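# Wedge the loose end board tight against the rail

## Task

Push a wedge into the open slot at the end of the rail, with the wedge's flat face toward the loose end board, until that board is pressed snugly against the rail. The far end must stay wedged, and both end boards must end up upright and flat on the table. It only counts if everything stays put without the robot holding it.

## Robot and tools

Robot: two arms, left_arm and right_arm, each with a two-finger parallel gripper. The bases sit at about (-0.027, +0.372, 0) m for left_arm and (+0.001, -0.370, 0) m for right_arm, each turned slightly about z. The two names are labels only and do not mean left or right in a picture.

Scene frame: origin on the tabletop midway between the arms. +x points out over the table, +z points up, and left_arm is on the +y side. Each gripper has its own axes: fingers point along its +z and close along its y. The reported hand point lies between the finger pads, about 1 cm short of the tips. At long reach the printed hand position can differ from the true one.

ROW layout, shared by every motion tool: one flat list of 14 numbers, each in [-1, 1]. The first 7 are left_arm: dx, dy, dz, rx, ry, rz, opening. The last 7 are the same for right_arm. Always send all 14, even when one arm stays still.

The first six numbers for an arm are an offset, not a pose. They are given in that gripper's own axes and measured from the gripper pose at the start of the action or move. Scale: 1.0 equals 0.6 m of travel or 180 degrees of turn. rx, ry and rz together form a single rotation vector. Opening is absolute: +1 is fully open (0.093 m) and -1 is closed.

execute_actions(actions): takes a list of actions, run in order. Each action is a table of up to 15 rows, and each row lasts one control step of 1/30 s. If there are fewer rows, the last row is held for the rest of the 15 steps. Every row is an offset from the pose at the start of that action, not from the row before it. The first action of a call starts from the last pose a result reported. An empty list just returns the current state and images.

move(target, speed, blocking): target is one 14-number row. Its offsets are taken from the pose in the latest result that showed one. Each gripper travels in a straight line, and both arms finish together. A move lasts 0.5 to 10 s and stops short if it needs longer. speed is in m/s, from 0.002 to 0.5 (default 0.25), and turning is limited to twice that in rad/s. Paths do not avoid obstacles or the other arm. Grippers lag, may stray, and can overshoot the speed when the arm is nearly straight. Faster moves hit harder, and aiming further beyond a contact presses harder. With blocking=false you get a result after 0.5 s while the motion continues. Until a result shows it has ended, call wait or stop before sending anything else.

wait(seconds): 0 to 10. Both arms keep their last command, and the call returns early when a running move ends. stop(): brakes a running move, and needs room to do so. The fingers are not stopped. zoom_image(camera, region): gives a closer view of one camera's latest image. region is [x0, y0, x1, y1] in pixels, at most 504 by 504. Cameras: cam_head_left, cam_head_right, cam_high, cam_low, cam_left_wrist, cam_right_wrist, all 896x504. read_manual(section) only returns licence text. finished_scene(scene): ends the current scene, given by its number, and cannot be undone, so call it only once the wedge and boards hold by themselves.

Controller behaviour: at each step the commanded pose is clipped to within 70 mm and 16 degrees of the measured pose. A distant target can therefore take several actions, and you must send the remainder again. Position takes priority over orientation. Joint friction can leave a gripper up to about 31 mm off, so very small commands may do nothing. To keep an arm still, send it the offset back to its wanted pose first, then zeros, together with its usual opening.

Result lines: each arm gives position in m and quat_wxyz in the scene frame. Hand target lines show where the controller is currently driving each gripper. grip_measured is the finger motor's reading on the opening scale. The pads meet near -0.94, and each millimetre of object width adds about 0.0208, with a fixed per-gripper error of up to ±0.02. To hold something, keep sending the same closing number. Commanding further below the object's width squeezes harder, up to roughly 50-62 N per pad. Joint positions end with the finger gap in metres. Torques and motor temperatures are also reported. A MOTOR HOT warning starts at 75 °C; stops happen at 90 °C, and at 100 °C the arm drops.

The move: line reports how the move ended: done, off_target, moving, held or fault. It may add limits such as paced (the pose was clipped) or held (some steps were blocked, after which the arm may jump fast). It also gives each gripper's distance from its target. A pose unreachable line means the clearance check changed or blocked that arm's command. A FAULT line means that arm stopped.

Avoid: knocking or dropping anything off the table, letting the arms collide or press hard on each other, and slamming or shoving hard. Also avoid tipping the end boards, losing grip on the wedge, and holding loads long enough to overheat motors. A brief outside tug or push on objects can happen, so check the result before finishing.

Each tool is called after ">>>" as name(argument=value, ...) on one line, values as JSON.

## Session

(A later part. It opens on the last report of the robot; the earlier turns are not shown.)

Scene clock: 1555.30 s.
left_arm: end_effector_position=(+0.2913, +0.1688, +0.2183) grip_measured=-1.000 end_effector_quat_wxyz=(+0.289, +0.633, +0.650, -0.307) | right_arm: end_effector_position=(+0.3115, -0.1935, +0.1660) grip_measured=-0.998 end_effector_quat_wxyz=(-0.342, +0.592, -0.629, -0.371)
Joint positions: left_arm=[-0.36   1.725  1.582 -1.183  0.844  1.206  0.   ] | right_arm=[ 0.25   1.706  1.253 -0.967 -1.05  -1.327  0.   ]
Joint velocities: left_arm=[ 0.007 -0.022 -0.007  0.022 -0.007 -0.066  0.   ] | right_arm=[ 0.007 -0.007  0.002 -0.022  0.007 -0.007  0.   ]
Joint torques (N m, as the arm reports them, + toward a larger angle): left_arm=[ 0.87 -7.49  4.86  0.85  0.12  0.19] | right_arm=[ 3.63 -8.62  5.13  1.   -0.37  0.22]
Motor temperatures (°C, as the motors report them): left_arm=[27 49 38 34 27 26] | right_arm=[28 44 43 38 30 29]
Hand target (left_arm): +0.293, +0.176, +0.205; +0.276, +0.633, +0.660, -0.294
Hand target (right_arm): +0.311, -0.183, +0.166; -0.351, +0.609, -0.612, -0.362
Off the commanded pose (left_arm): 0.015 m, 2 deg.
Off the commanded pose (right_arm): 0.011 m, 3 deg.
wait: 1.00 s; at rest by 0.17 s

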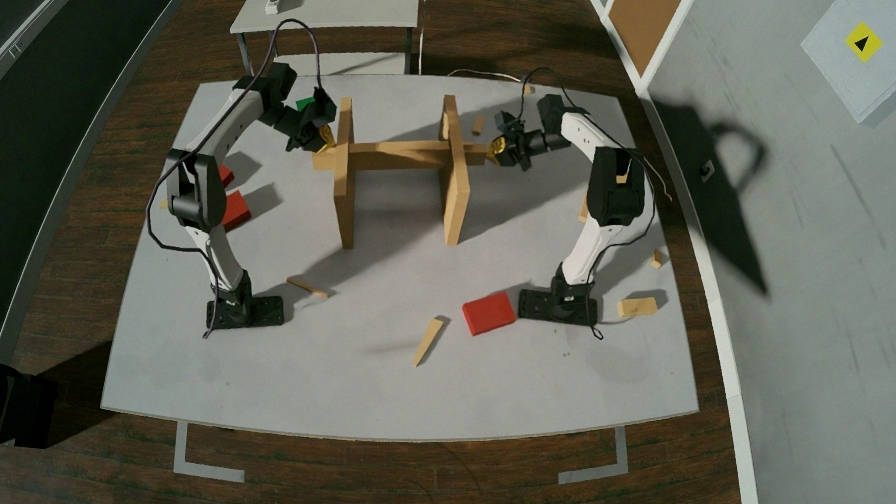

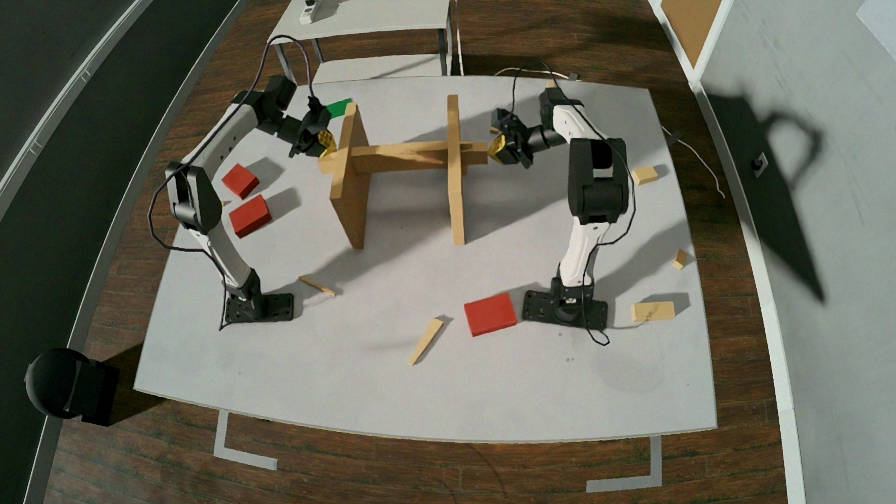

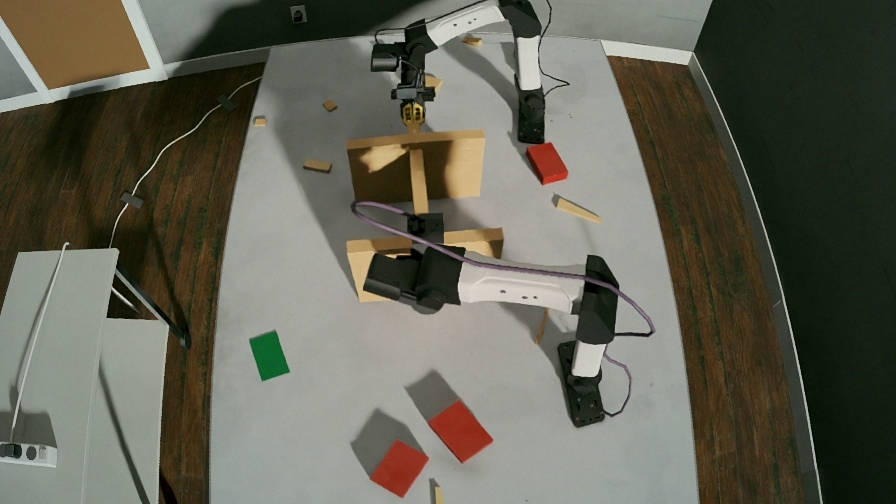

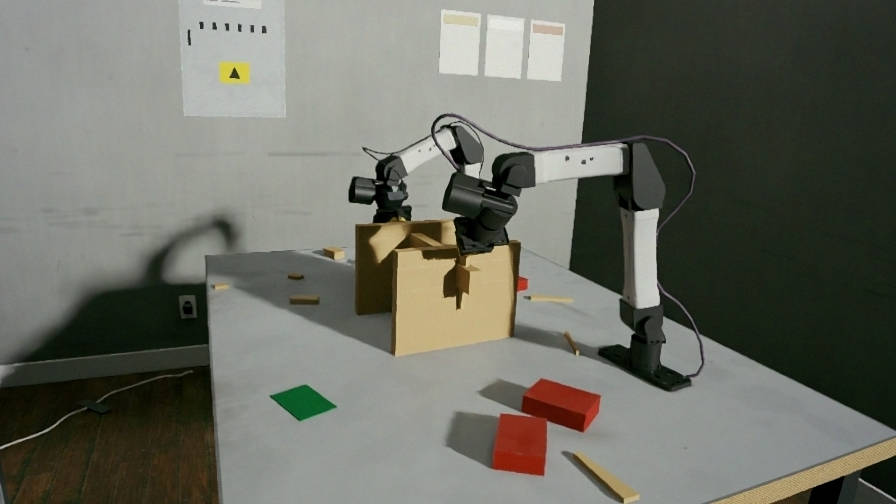

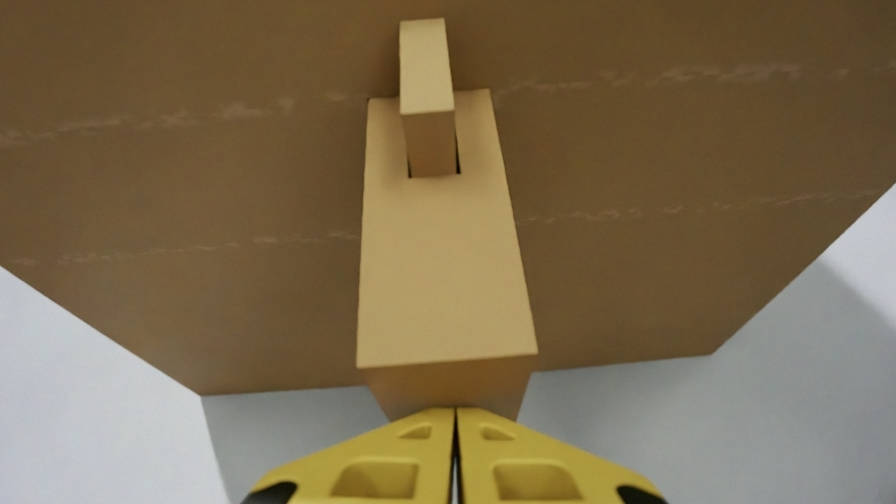

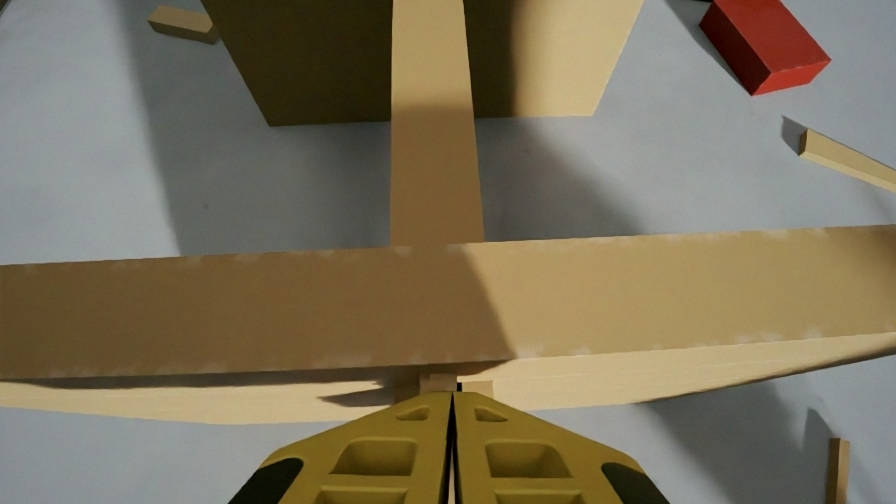

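>>> execute_actions(actions=[[[0.0262,0.0041,0.0056,-0.0031,0.0136,-0.0034,-1,-0.008,0,0.0144,0,0,-0.0173,-1],[0.0275,0.0045,0.006,-0.0037,0.0147,-0.0033,-1,-0.0074,0,0.0133,0,0,-0.0173,-1],[0.0287,0.005,0.0064,-0.0043,0.0159,-0.0032,-1,-0.0068,0,0.0122,0,0,-0.0173,-1],[0.0299,0.0054,0.0067,-0.0049,0.017,-0.0031,-1,-0.0062,0,0.0111,0,0,-0.0173,-1],[0.0311,0.0058,0.0071,-0.0055,0.0182,-0.003,-1,-0.0057,0,0.0102,0,0,-0.0173,-1],[0.0324,0.0062,0.0075,-0.0061,0.0193,-0.0029,-1,-0.0057,0,0.0102,0,0,-0.0173,-1],[0.0336,0.0066,0.0079,-0.0067,0.0205,-0.0028,-1,-0.0057,0,0.0102,0,0,-0.0173,-1],[0.0348,0.0071,0.0083,-0.0072,0.0216,-0.0027,-1,-0.0057,0,0.0102,0,0,-0.0173,-1],[0.036,0.0075,0.0087,-0.0078,0.0228,-0.0026,-1,-0.0057,0,0.0102,0,0,-0.0173,-1],[0.0373,0.0079,0.0091,-0.0084,0.0239,-0.0025,-1,-0.0057,0,0.0102,0,0,-0.0173,-1],[0.0385,0.0083,0.0095,-0.009,0.0251,-0.0024,-1,-0.0057,0,0.0102,0,0,-0.0173,-1],[0.0397,0.0087,0.0098,-0.0096,0.0262,-0.0023,-1,-0.0057,0,0.0102,0,0,-0.0173,-1],[0.0409,0.0092,0.0102,-0.0102,0.0274,-0.0022,-1,-0.0057,0,0.0102,0,0,-0.0173,-1],[0.0422,0.0096,0.0106,-0.0108,0.0285,-0.0021,-1,-0.0057,0,0.0102,0,0,-0.0173,-1],[0.0434,0.01,0.011,-0.0114,0.0297,-0.002,-1,-0.0057,0,0.0102,0,0,-0.0173,-1]]])

>>> wait(seconds=1)

Scene clock: 1609.40 s.
left_arm: end_effector_position=(+0.2913, +0.1691, +0.2176) grip_measured=-1.000 end_effector_quat_wxyz=(+0.292, +0.634, +0.648, -0.304) | right_arm: end_effector_position=(+0.3115, -0.1935, +0.1660) grip_measured=-0.998 end_effector_quat_wxyz=(-0.344, +0.595, -0.626, -0.369)
Joint positions: left_arm=[-0.36   1.719  1.571 -1.171  0.841  1.207  0.   ] | right_arm=[ 0.25   1.706  1.253 -0.967 -1.05  -1.337  0.   ]
Joint velocities: left_arm=[-0.007 -0.046 -0.056  0.037 -0.066 -0.081  0.   ] | right_arm=[ 0.007  0.012 -0.012  0.022 -0.007 -0.022  0.   ]
Joint torques (N m, as the arm reports them, + toward a larger angle): left_arm=[ 0.39 -7.24  4.25  0.96 -0.28  0.14] | right_arm=[ 2.64 -8.43  5.41  0.85 -0.38  0.08]
Motor temperatures (°C, as the motors report them): left_arm=[27 50 38 34 27 26] | right_arm=[29 44 43 38 30 29]
Hand target (left_arm): +0.296, +0.181, +0.195; +0.267, +0.640, +0.668, -0.269
Hand target (right_arm): +0.311, -0.187, +0.166; -0.351, +0.609, -0.612, -0.362
Off the commanded pose (left_arm): 0.027 m, 6 deg.
Off the commanded pose (right_arm): 0.007 m, 3 deg.

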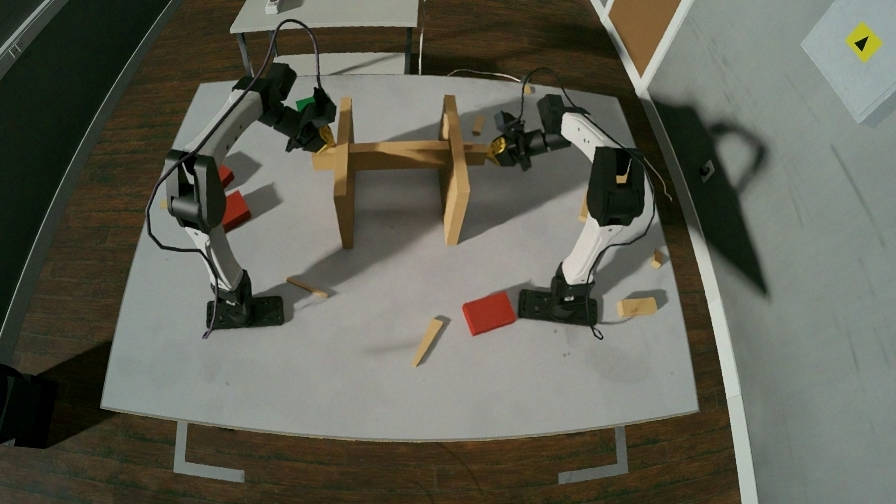

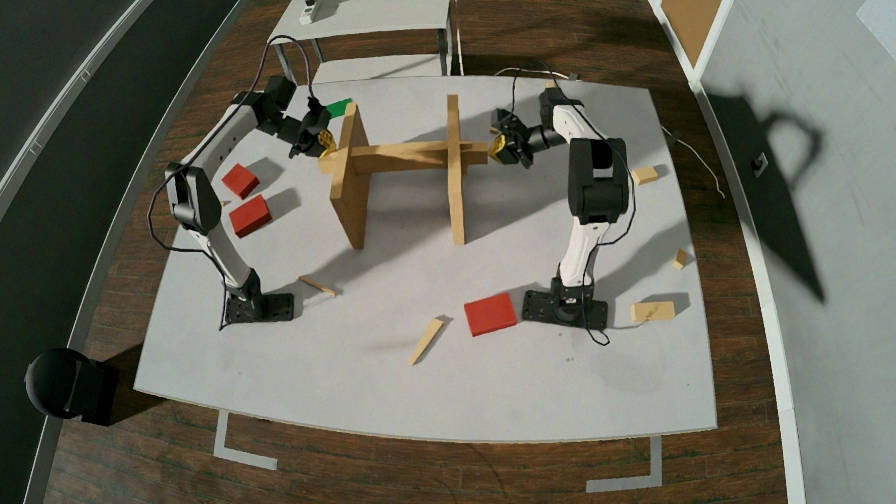

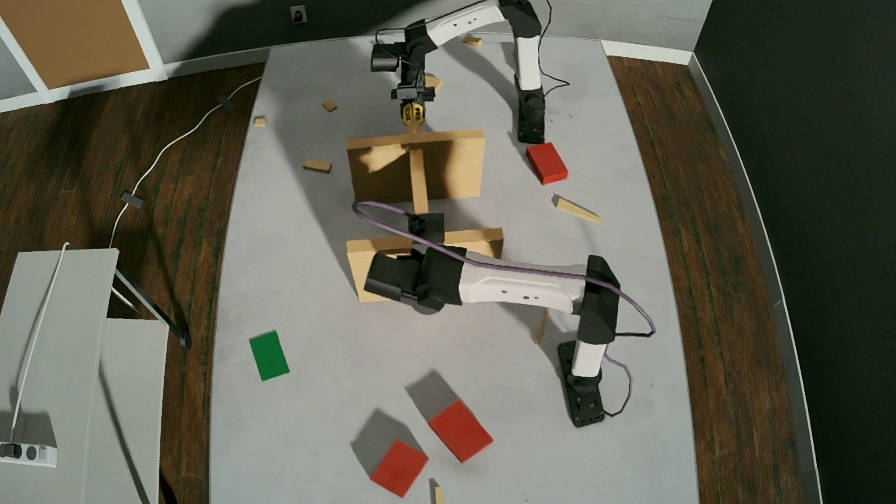

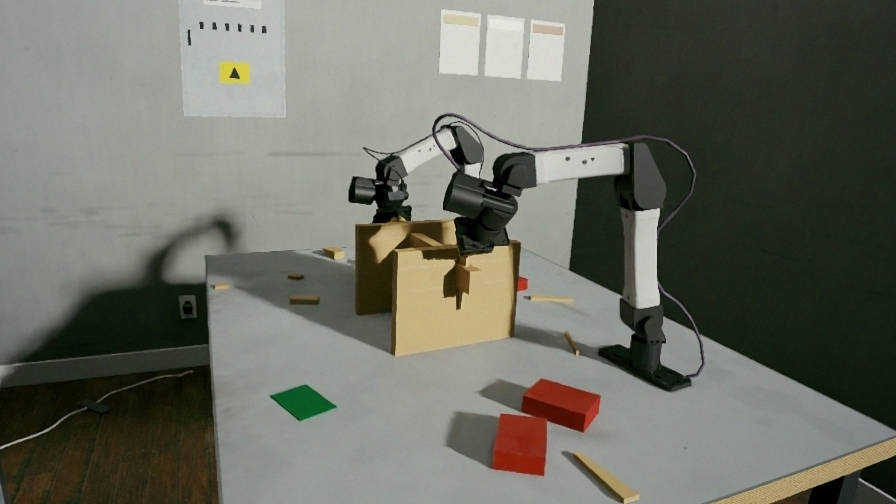

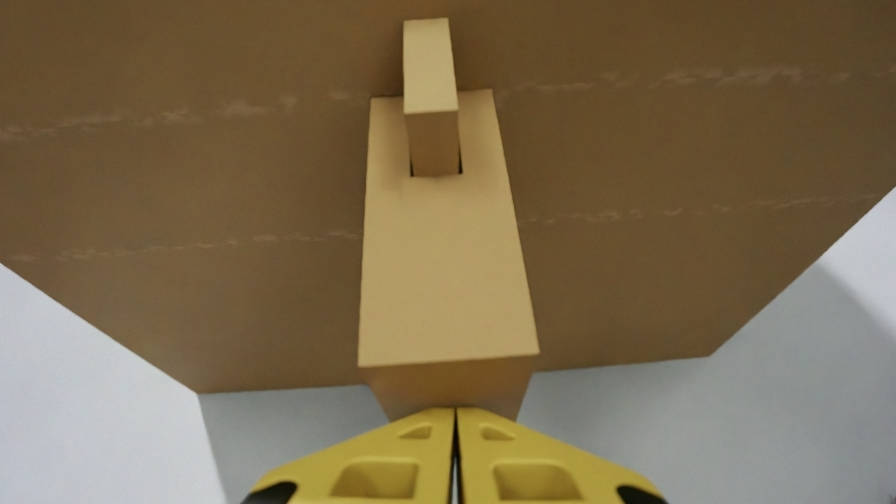

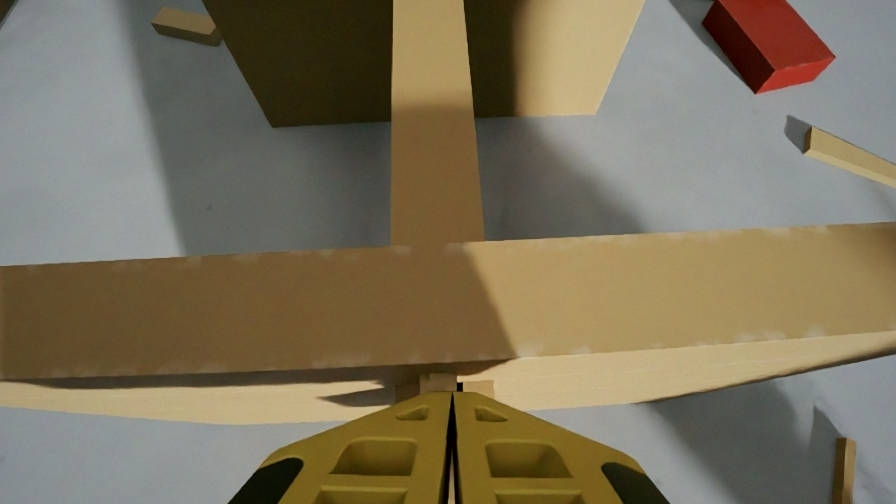

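Scene clock: 1610.40 s.
left_arm: end_effector_position=(+0.2912, +0.1692, +0.2175) grip_measured=-1.000 end_effector_quat_wxyz=(+0.292, +0.635, +0.648, -0.303) | right_arm: end_effector_position=(+0.3115, -0.1935, +0.1660) grip_measured=-0.998 end_effector_quat_wxyz=(-0.344, +0.595, -0.626, -0.369)
Joint positions: left_arm=[-0.36   1.717  1.569 -1.168  0.841  1.207  0.   ] | right_arm=[ 0.25   1.706  1.253 -0.967 -1.05  -1.338  0.   ]
Joint velocities: left_arm=[ 0.027 -0.007 -0.002 -0.066 -0.037 -0.007  0.   ] | right_arm=[-0.002  0.002 -0.012  0.007 -0.095 -0.037  0.   ]
Joint torques (N m, as the arm reports them, + toward a larger angle): left_arm=[ 0.59 -7.05  4.34  0.98 -0.33  0.16] | right_arm=[ 2.52 -8.42  5.43  0.85 -0.38  0.09]
Motor temperatures (°C, as the motors report them): left_arm=[27 50 38 34 27 26] | right_arm=[29 44 43 38 30 29]
Hand target (left_arm): +0.296, +0.181, +0.195; +0.267, +0.640, +0.668, -0.269
Hand target (right_arm): +0.311, -0.187, +0.166; -0.351, +0.609, -0.612, -0.362
Off the commanded pose (left_arm): 0.027 m, 6 deg.
Off the commanded pose (right_arm): 0.007 m, 3 deg.
wait: 1.00 s; at rest by 0.17 s

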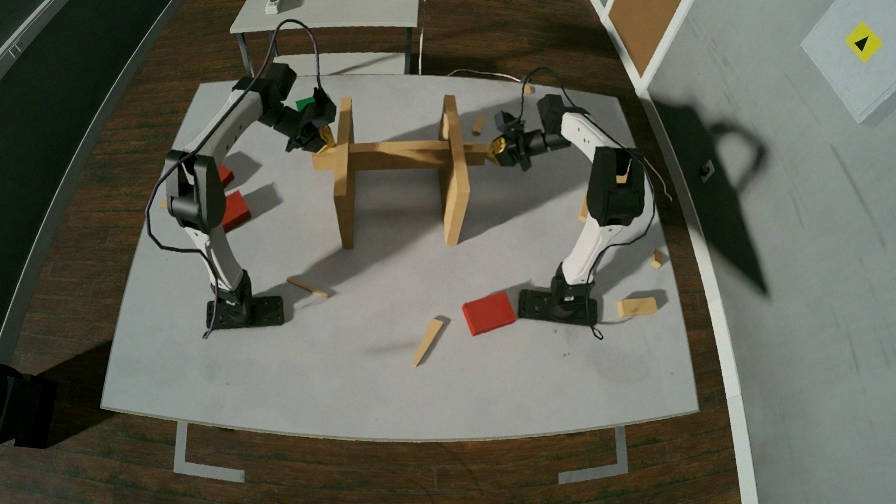

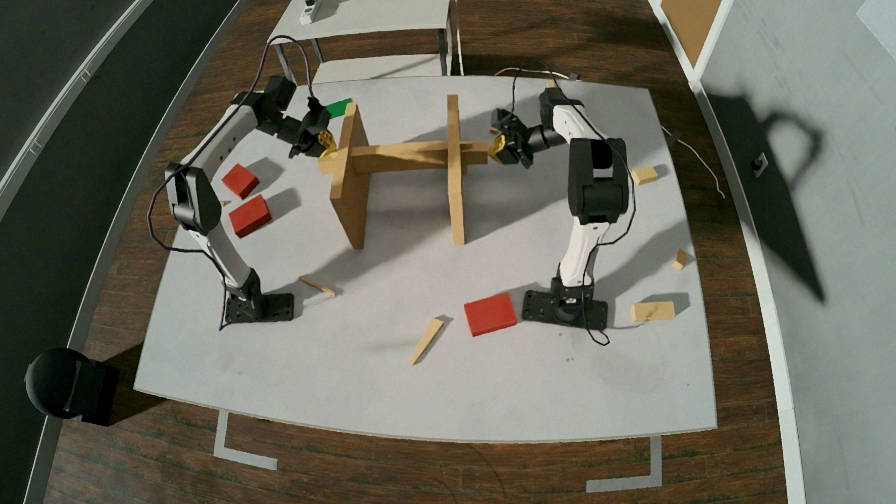

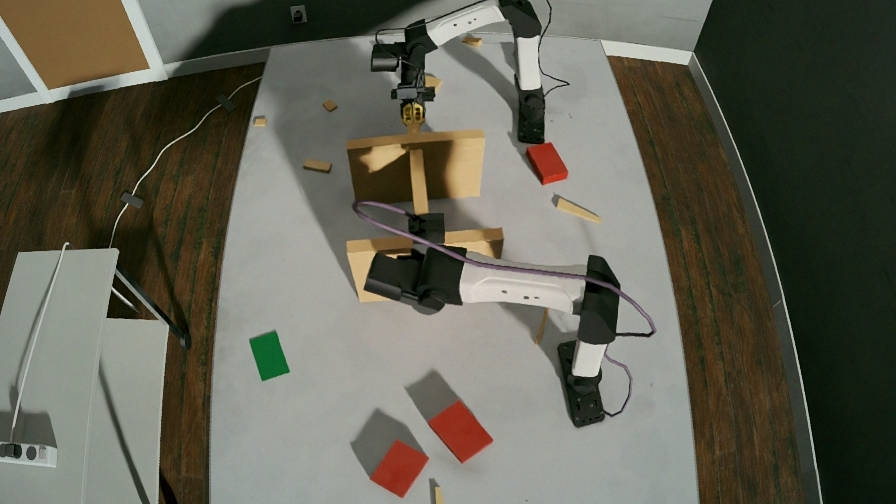

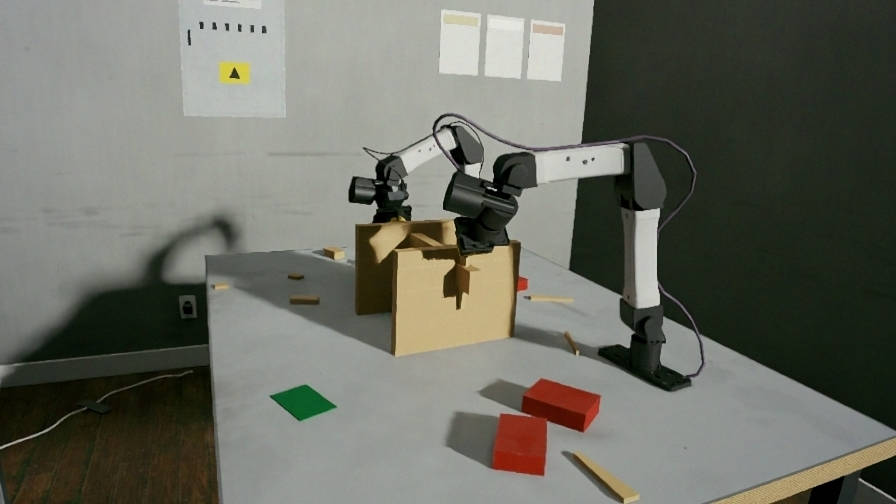

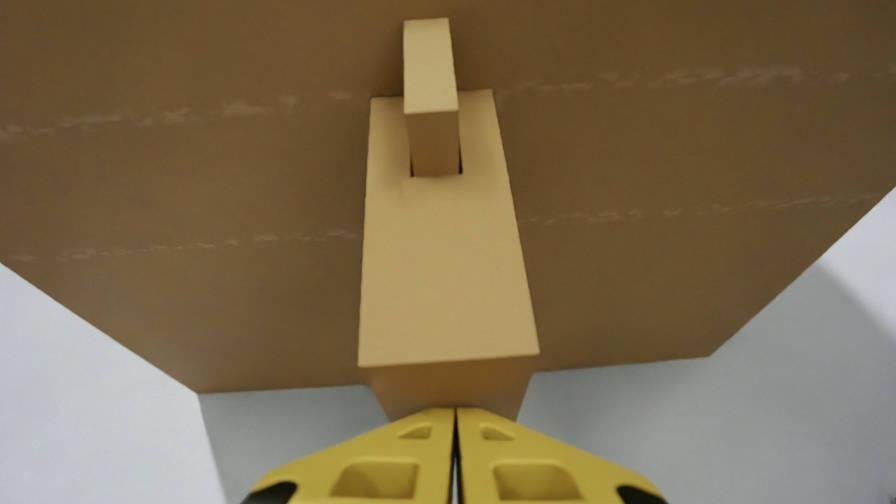

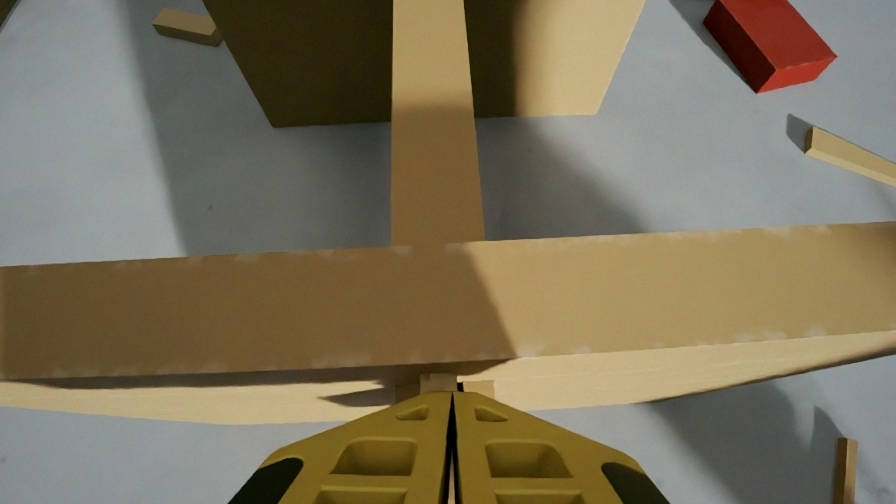

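>>> execute_actions(actions=[])

Scene clock: 1627.20 s.
left_arm: end_effector_position=(+0.2912, +0.1692, +0.2175) grip_measured=-1.000 end_effector_quat_wxyz=(+0.292, +0.635, +0.648, -0.303) | right_arm: end_effector_position=(+0.3115, -0.1935, +0.1660) grip_measured=-0.998 end_effector_quat_wxyz=(-0.344, +0.595, -0.626, -0.369)
Joint positions: left_arm=[-0.36   1.717  1.569 -1.168  0.841  1.207  0.   ] | right_arm=[ 0.25   1.706  1.253 -0.967 -1.05  -1.338  0.   ]
Joint velocities: left_arm=[-0.012  0.017 -0.012 -0.007  0.022 -0.081  0.   ] | right_arm=[ 0.012 -0.002 -0.002 -0.022 -0.066 -0.022  0.   ]
Joint torques (N m, as the arm reports them, + toward a larger angle): left_arm=[ 0.59 -7.14  4.18  0.97 -0.36  0.13] | right_arm=[ 2.54 -8.41  5.43  0.85 -0.38  0.09]
Motor temperatures (°C, as the motors report them): left_arm=[27 49 37 34 27 26] | right_arm=[29 44 43 37 30 29]
Hand target (left_arm): +0.296, +0.181, +0.195; +0.267, +0.640, +0.668, -0.269
Hand target (right_arm): +0.311, -0.187, +0.166; -0.351, +0.609, -0.612, -0.362
Off the commanded pose (left_arm): 0.027 m, 6 deg.
Off the commanded pose (right_arm): 0.007 m, 3 deg.

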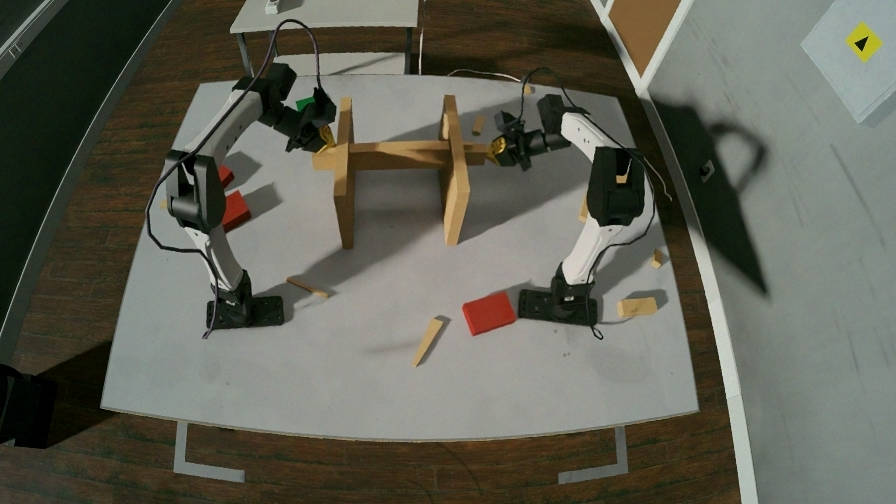

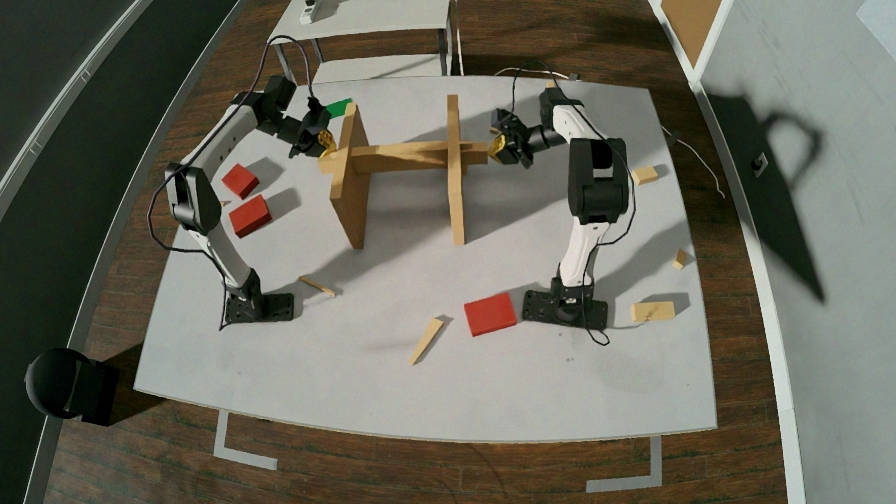

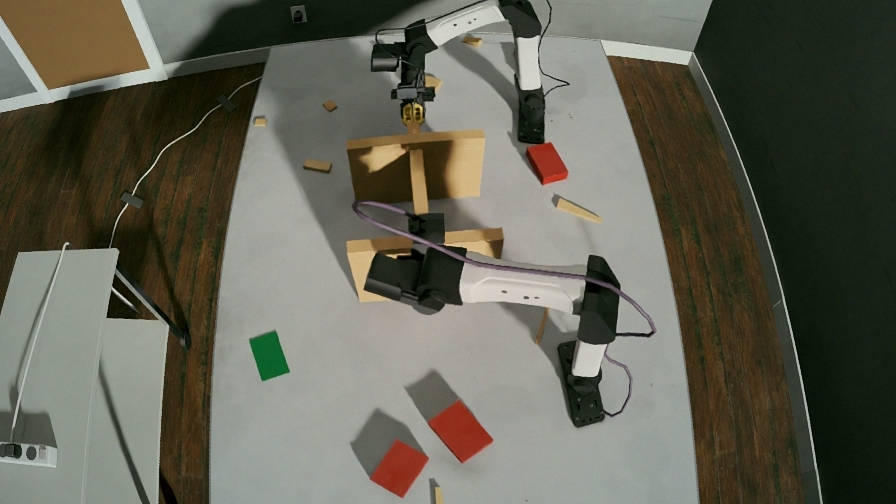

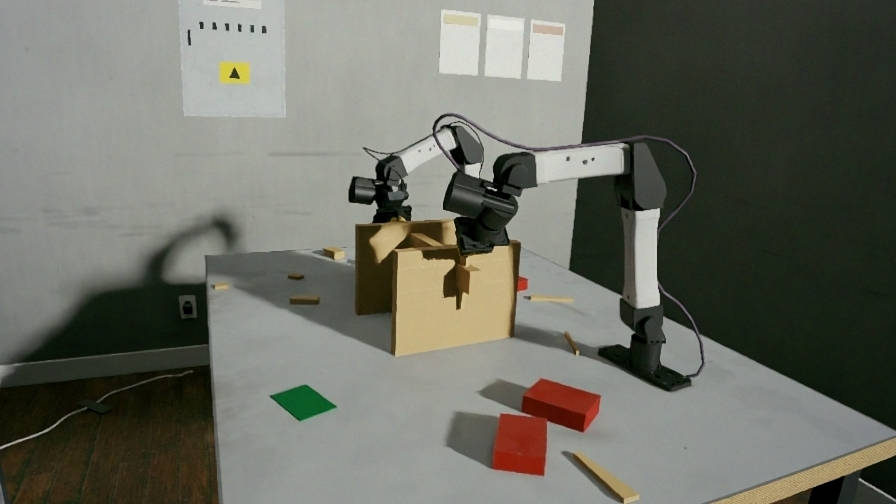

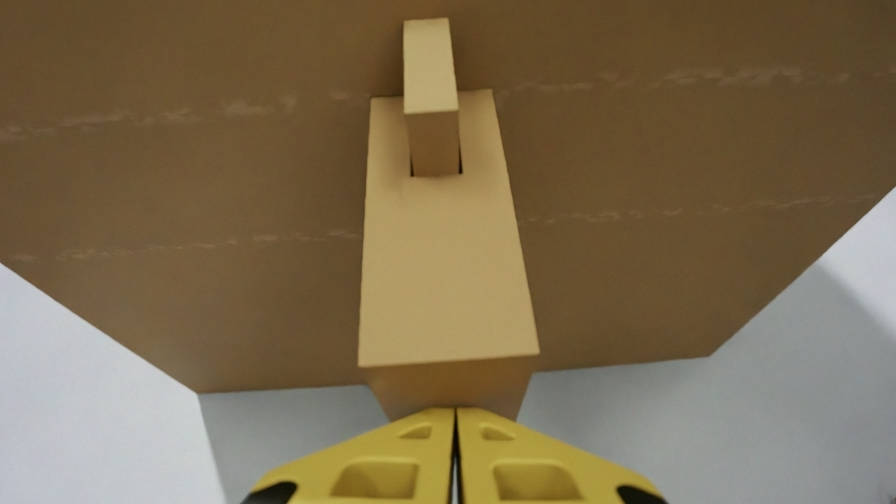

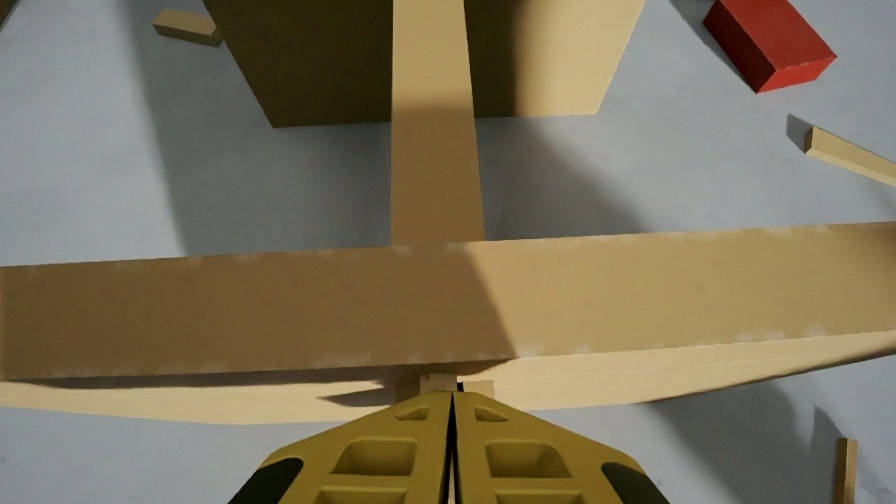

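>>> move(target=[0,0,-0.08,0,0,0,-1, 0,0,-0.08,0,0,0,-1], speed=0.05)

Scene clock: 1631.67 s.
left_arm: end_effector_position=(+0.2876, +0.2028, +0.2459) grip_measured=-1.000 end_effector_quat_wxyz=(+0.289, +0.636, +0.649, -0.302) | right_arm: end_effector_position=(+0.3077, -0.2317, +0.1868) grip_measured=-0.998 end_effector_quat_wxyz=(-0.342, +0.597, -0.626, -0.367)
Joint positions: left_arm=[-0.261  1.733  1.712 -1.411  0.855  1.356  0.   ] | right_arm=[ 0.128  1.732  1.373 -1.275 -1.05  -1.586  0.   ]
Joint velocities: left_arm=[ 0.002  0.007 -0.007 -0.066 -0.051 -0.022  0.   ] | right_arm=[ 0.022 -0.017  0.007 -0.037 -0.007 -0.007  0.   ]
Joint torques (N m, as the arm reports them, + toward a larger angle): left_arm=[ 0.97 -6.45  8.52  0.44  0.5   0.19] | right_arm=[-0.58 -7.02  7.72  0.14 -0.51  0.09]
Motor temperatures (°C, as the motors report them): left_arm=[27 49 38 34 27 26] | right_arm=[29 44 44 37 30 29]
Hand target (left_arm): +0.291, +0.205, +0.250; +0.294, +0.634, +0.648, -0.303
Hand target (right_arm): +0.312, -0.234, +0.191; -0.346, +0.594, -0.626, -0.368
Off the commanded pose (left_arm): 0.006 m, 0 deg.
Off the commanded pose (right_arm): 0.006 m, 0 deg.
move: done

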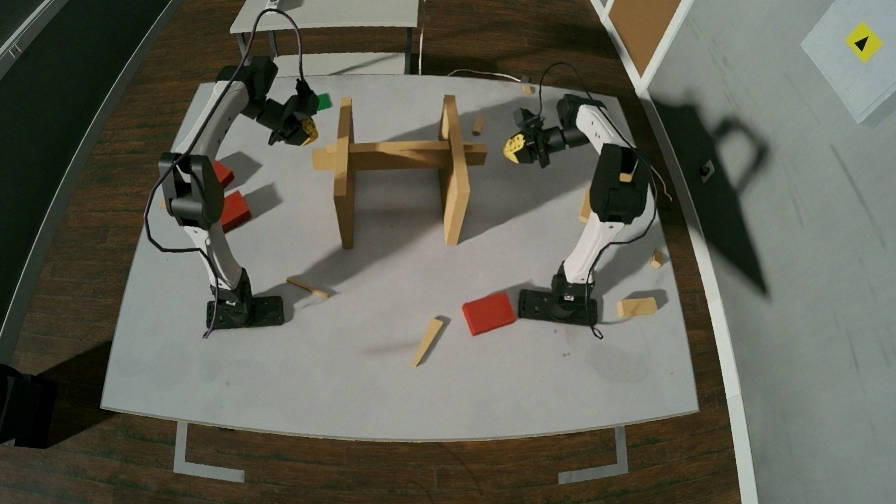

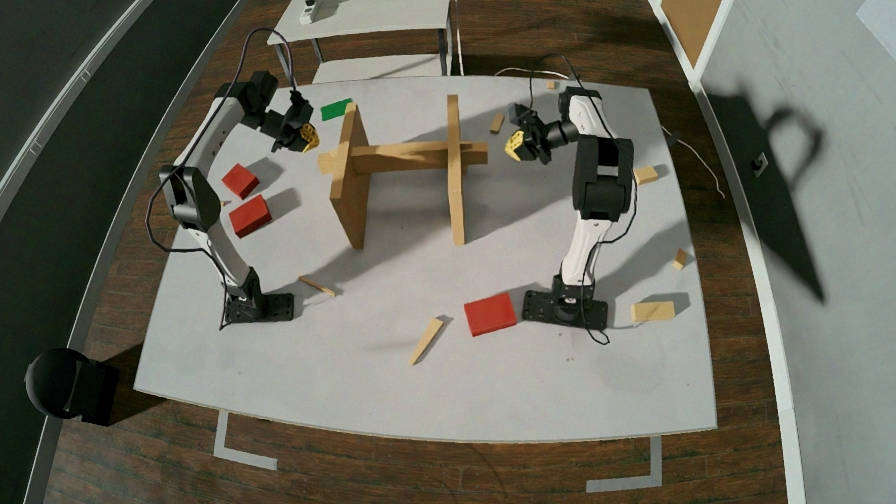

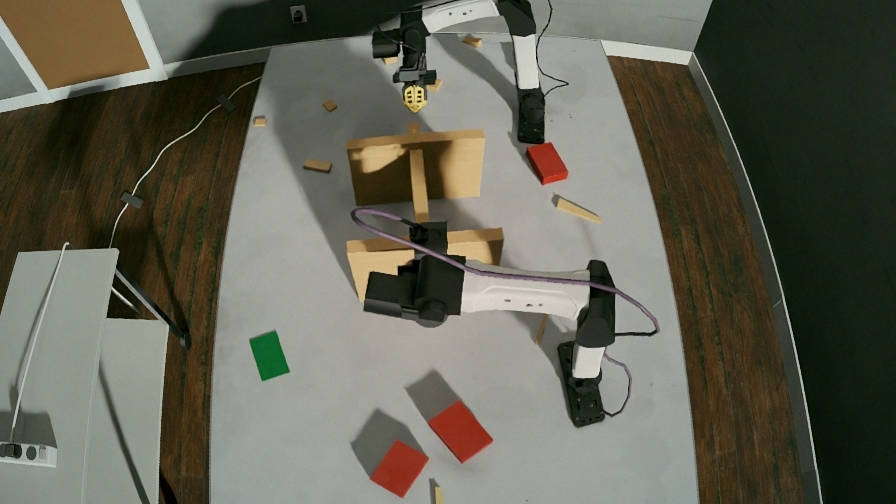

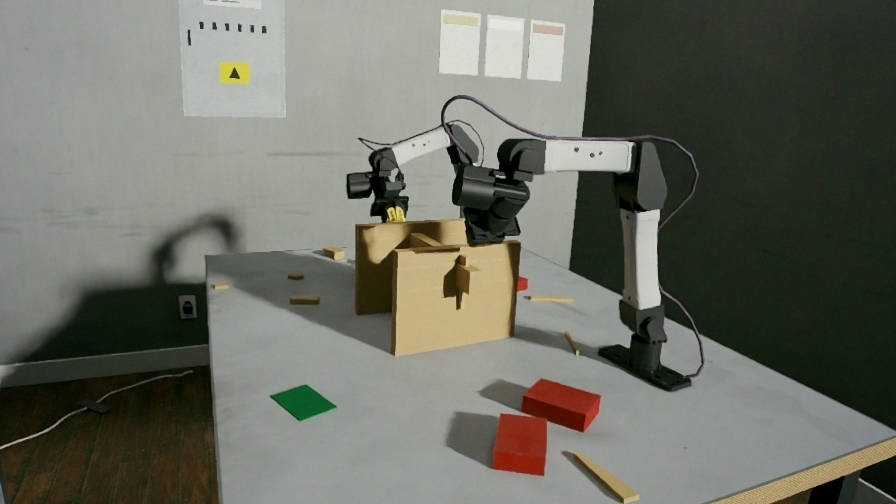

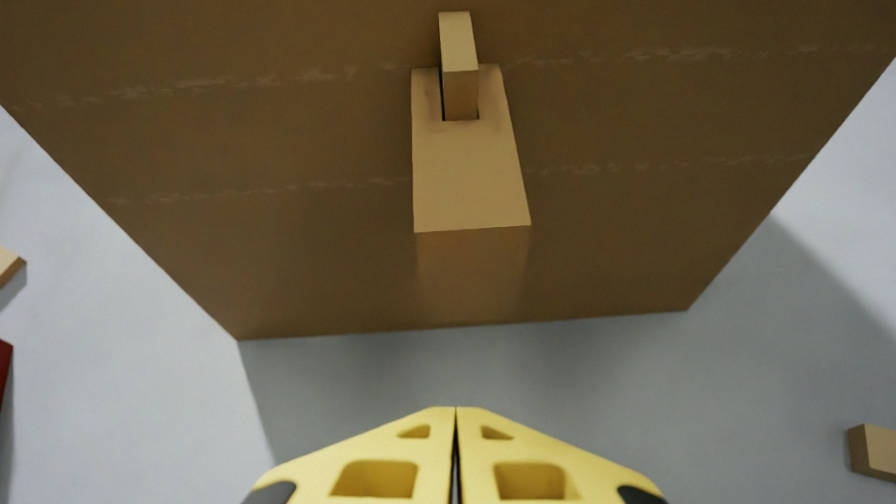

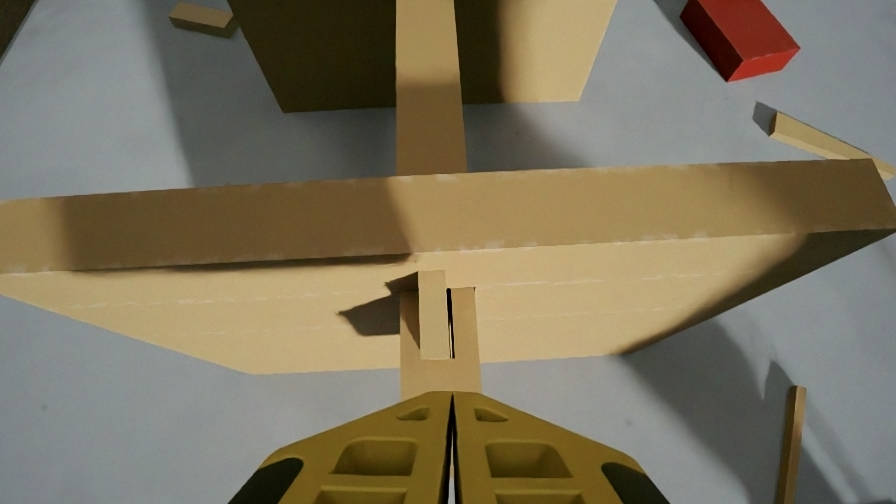

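>>> zoom_image(camera="cam_head_right", region=[300, 90, 500, 250])

>>> zoom_image(camera="cam_low", region=[340, 200, 540, 360])

Region (300, 90, 500, 250) of cam_head_right's 896x504 image, scaled by 2.520, with more detail than that image has; it fills the top 403 rows of this view, and the rest is white.

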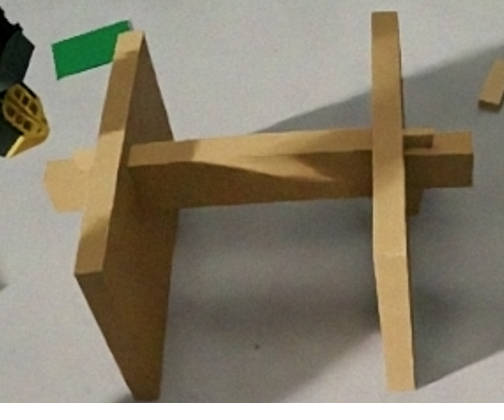

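Region (340, 200, 540, 360) of cam_low's 896x504 image, scaled by 2.520, with more detail than that image has; it fills the top 403 rows of this view, and the rest is white.

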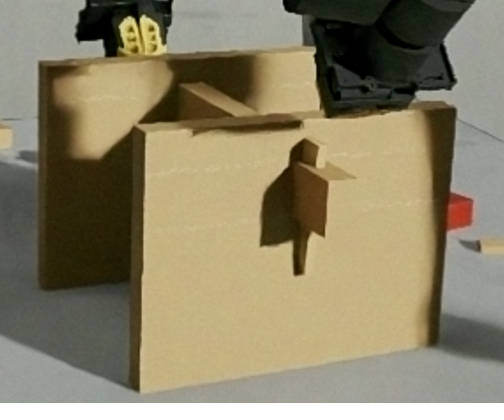

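>>> finished_scene(scene=1)

The scene is finished: the task was done.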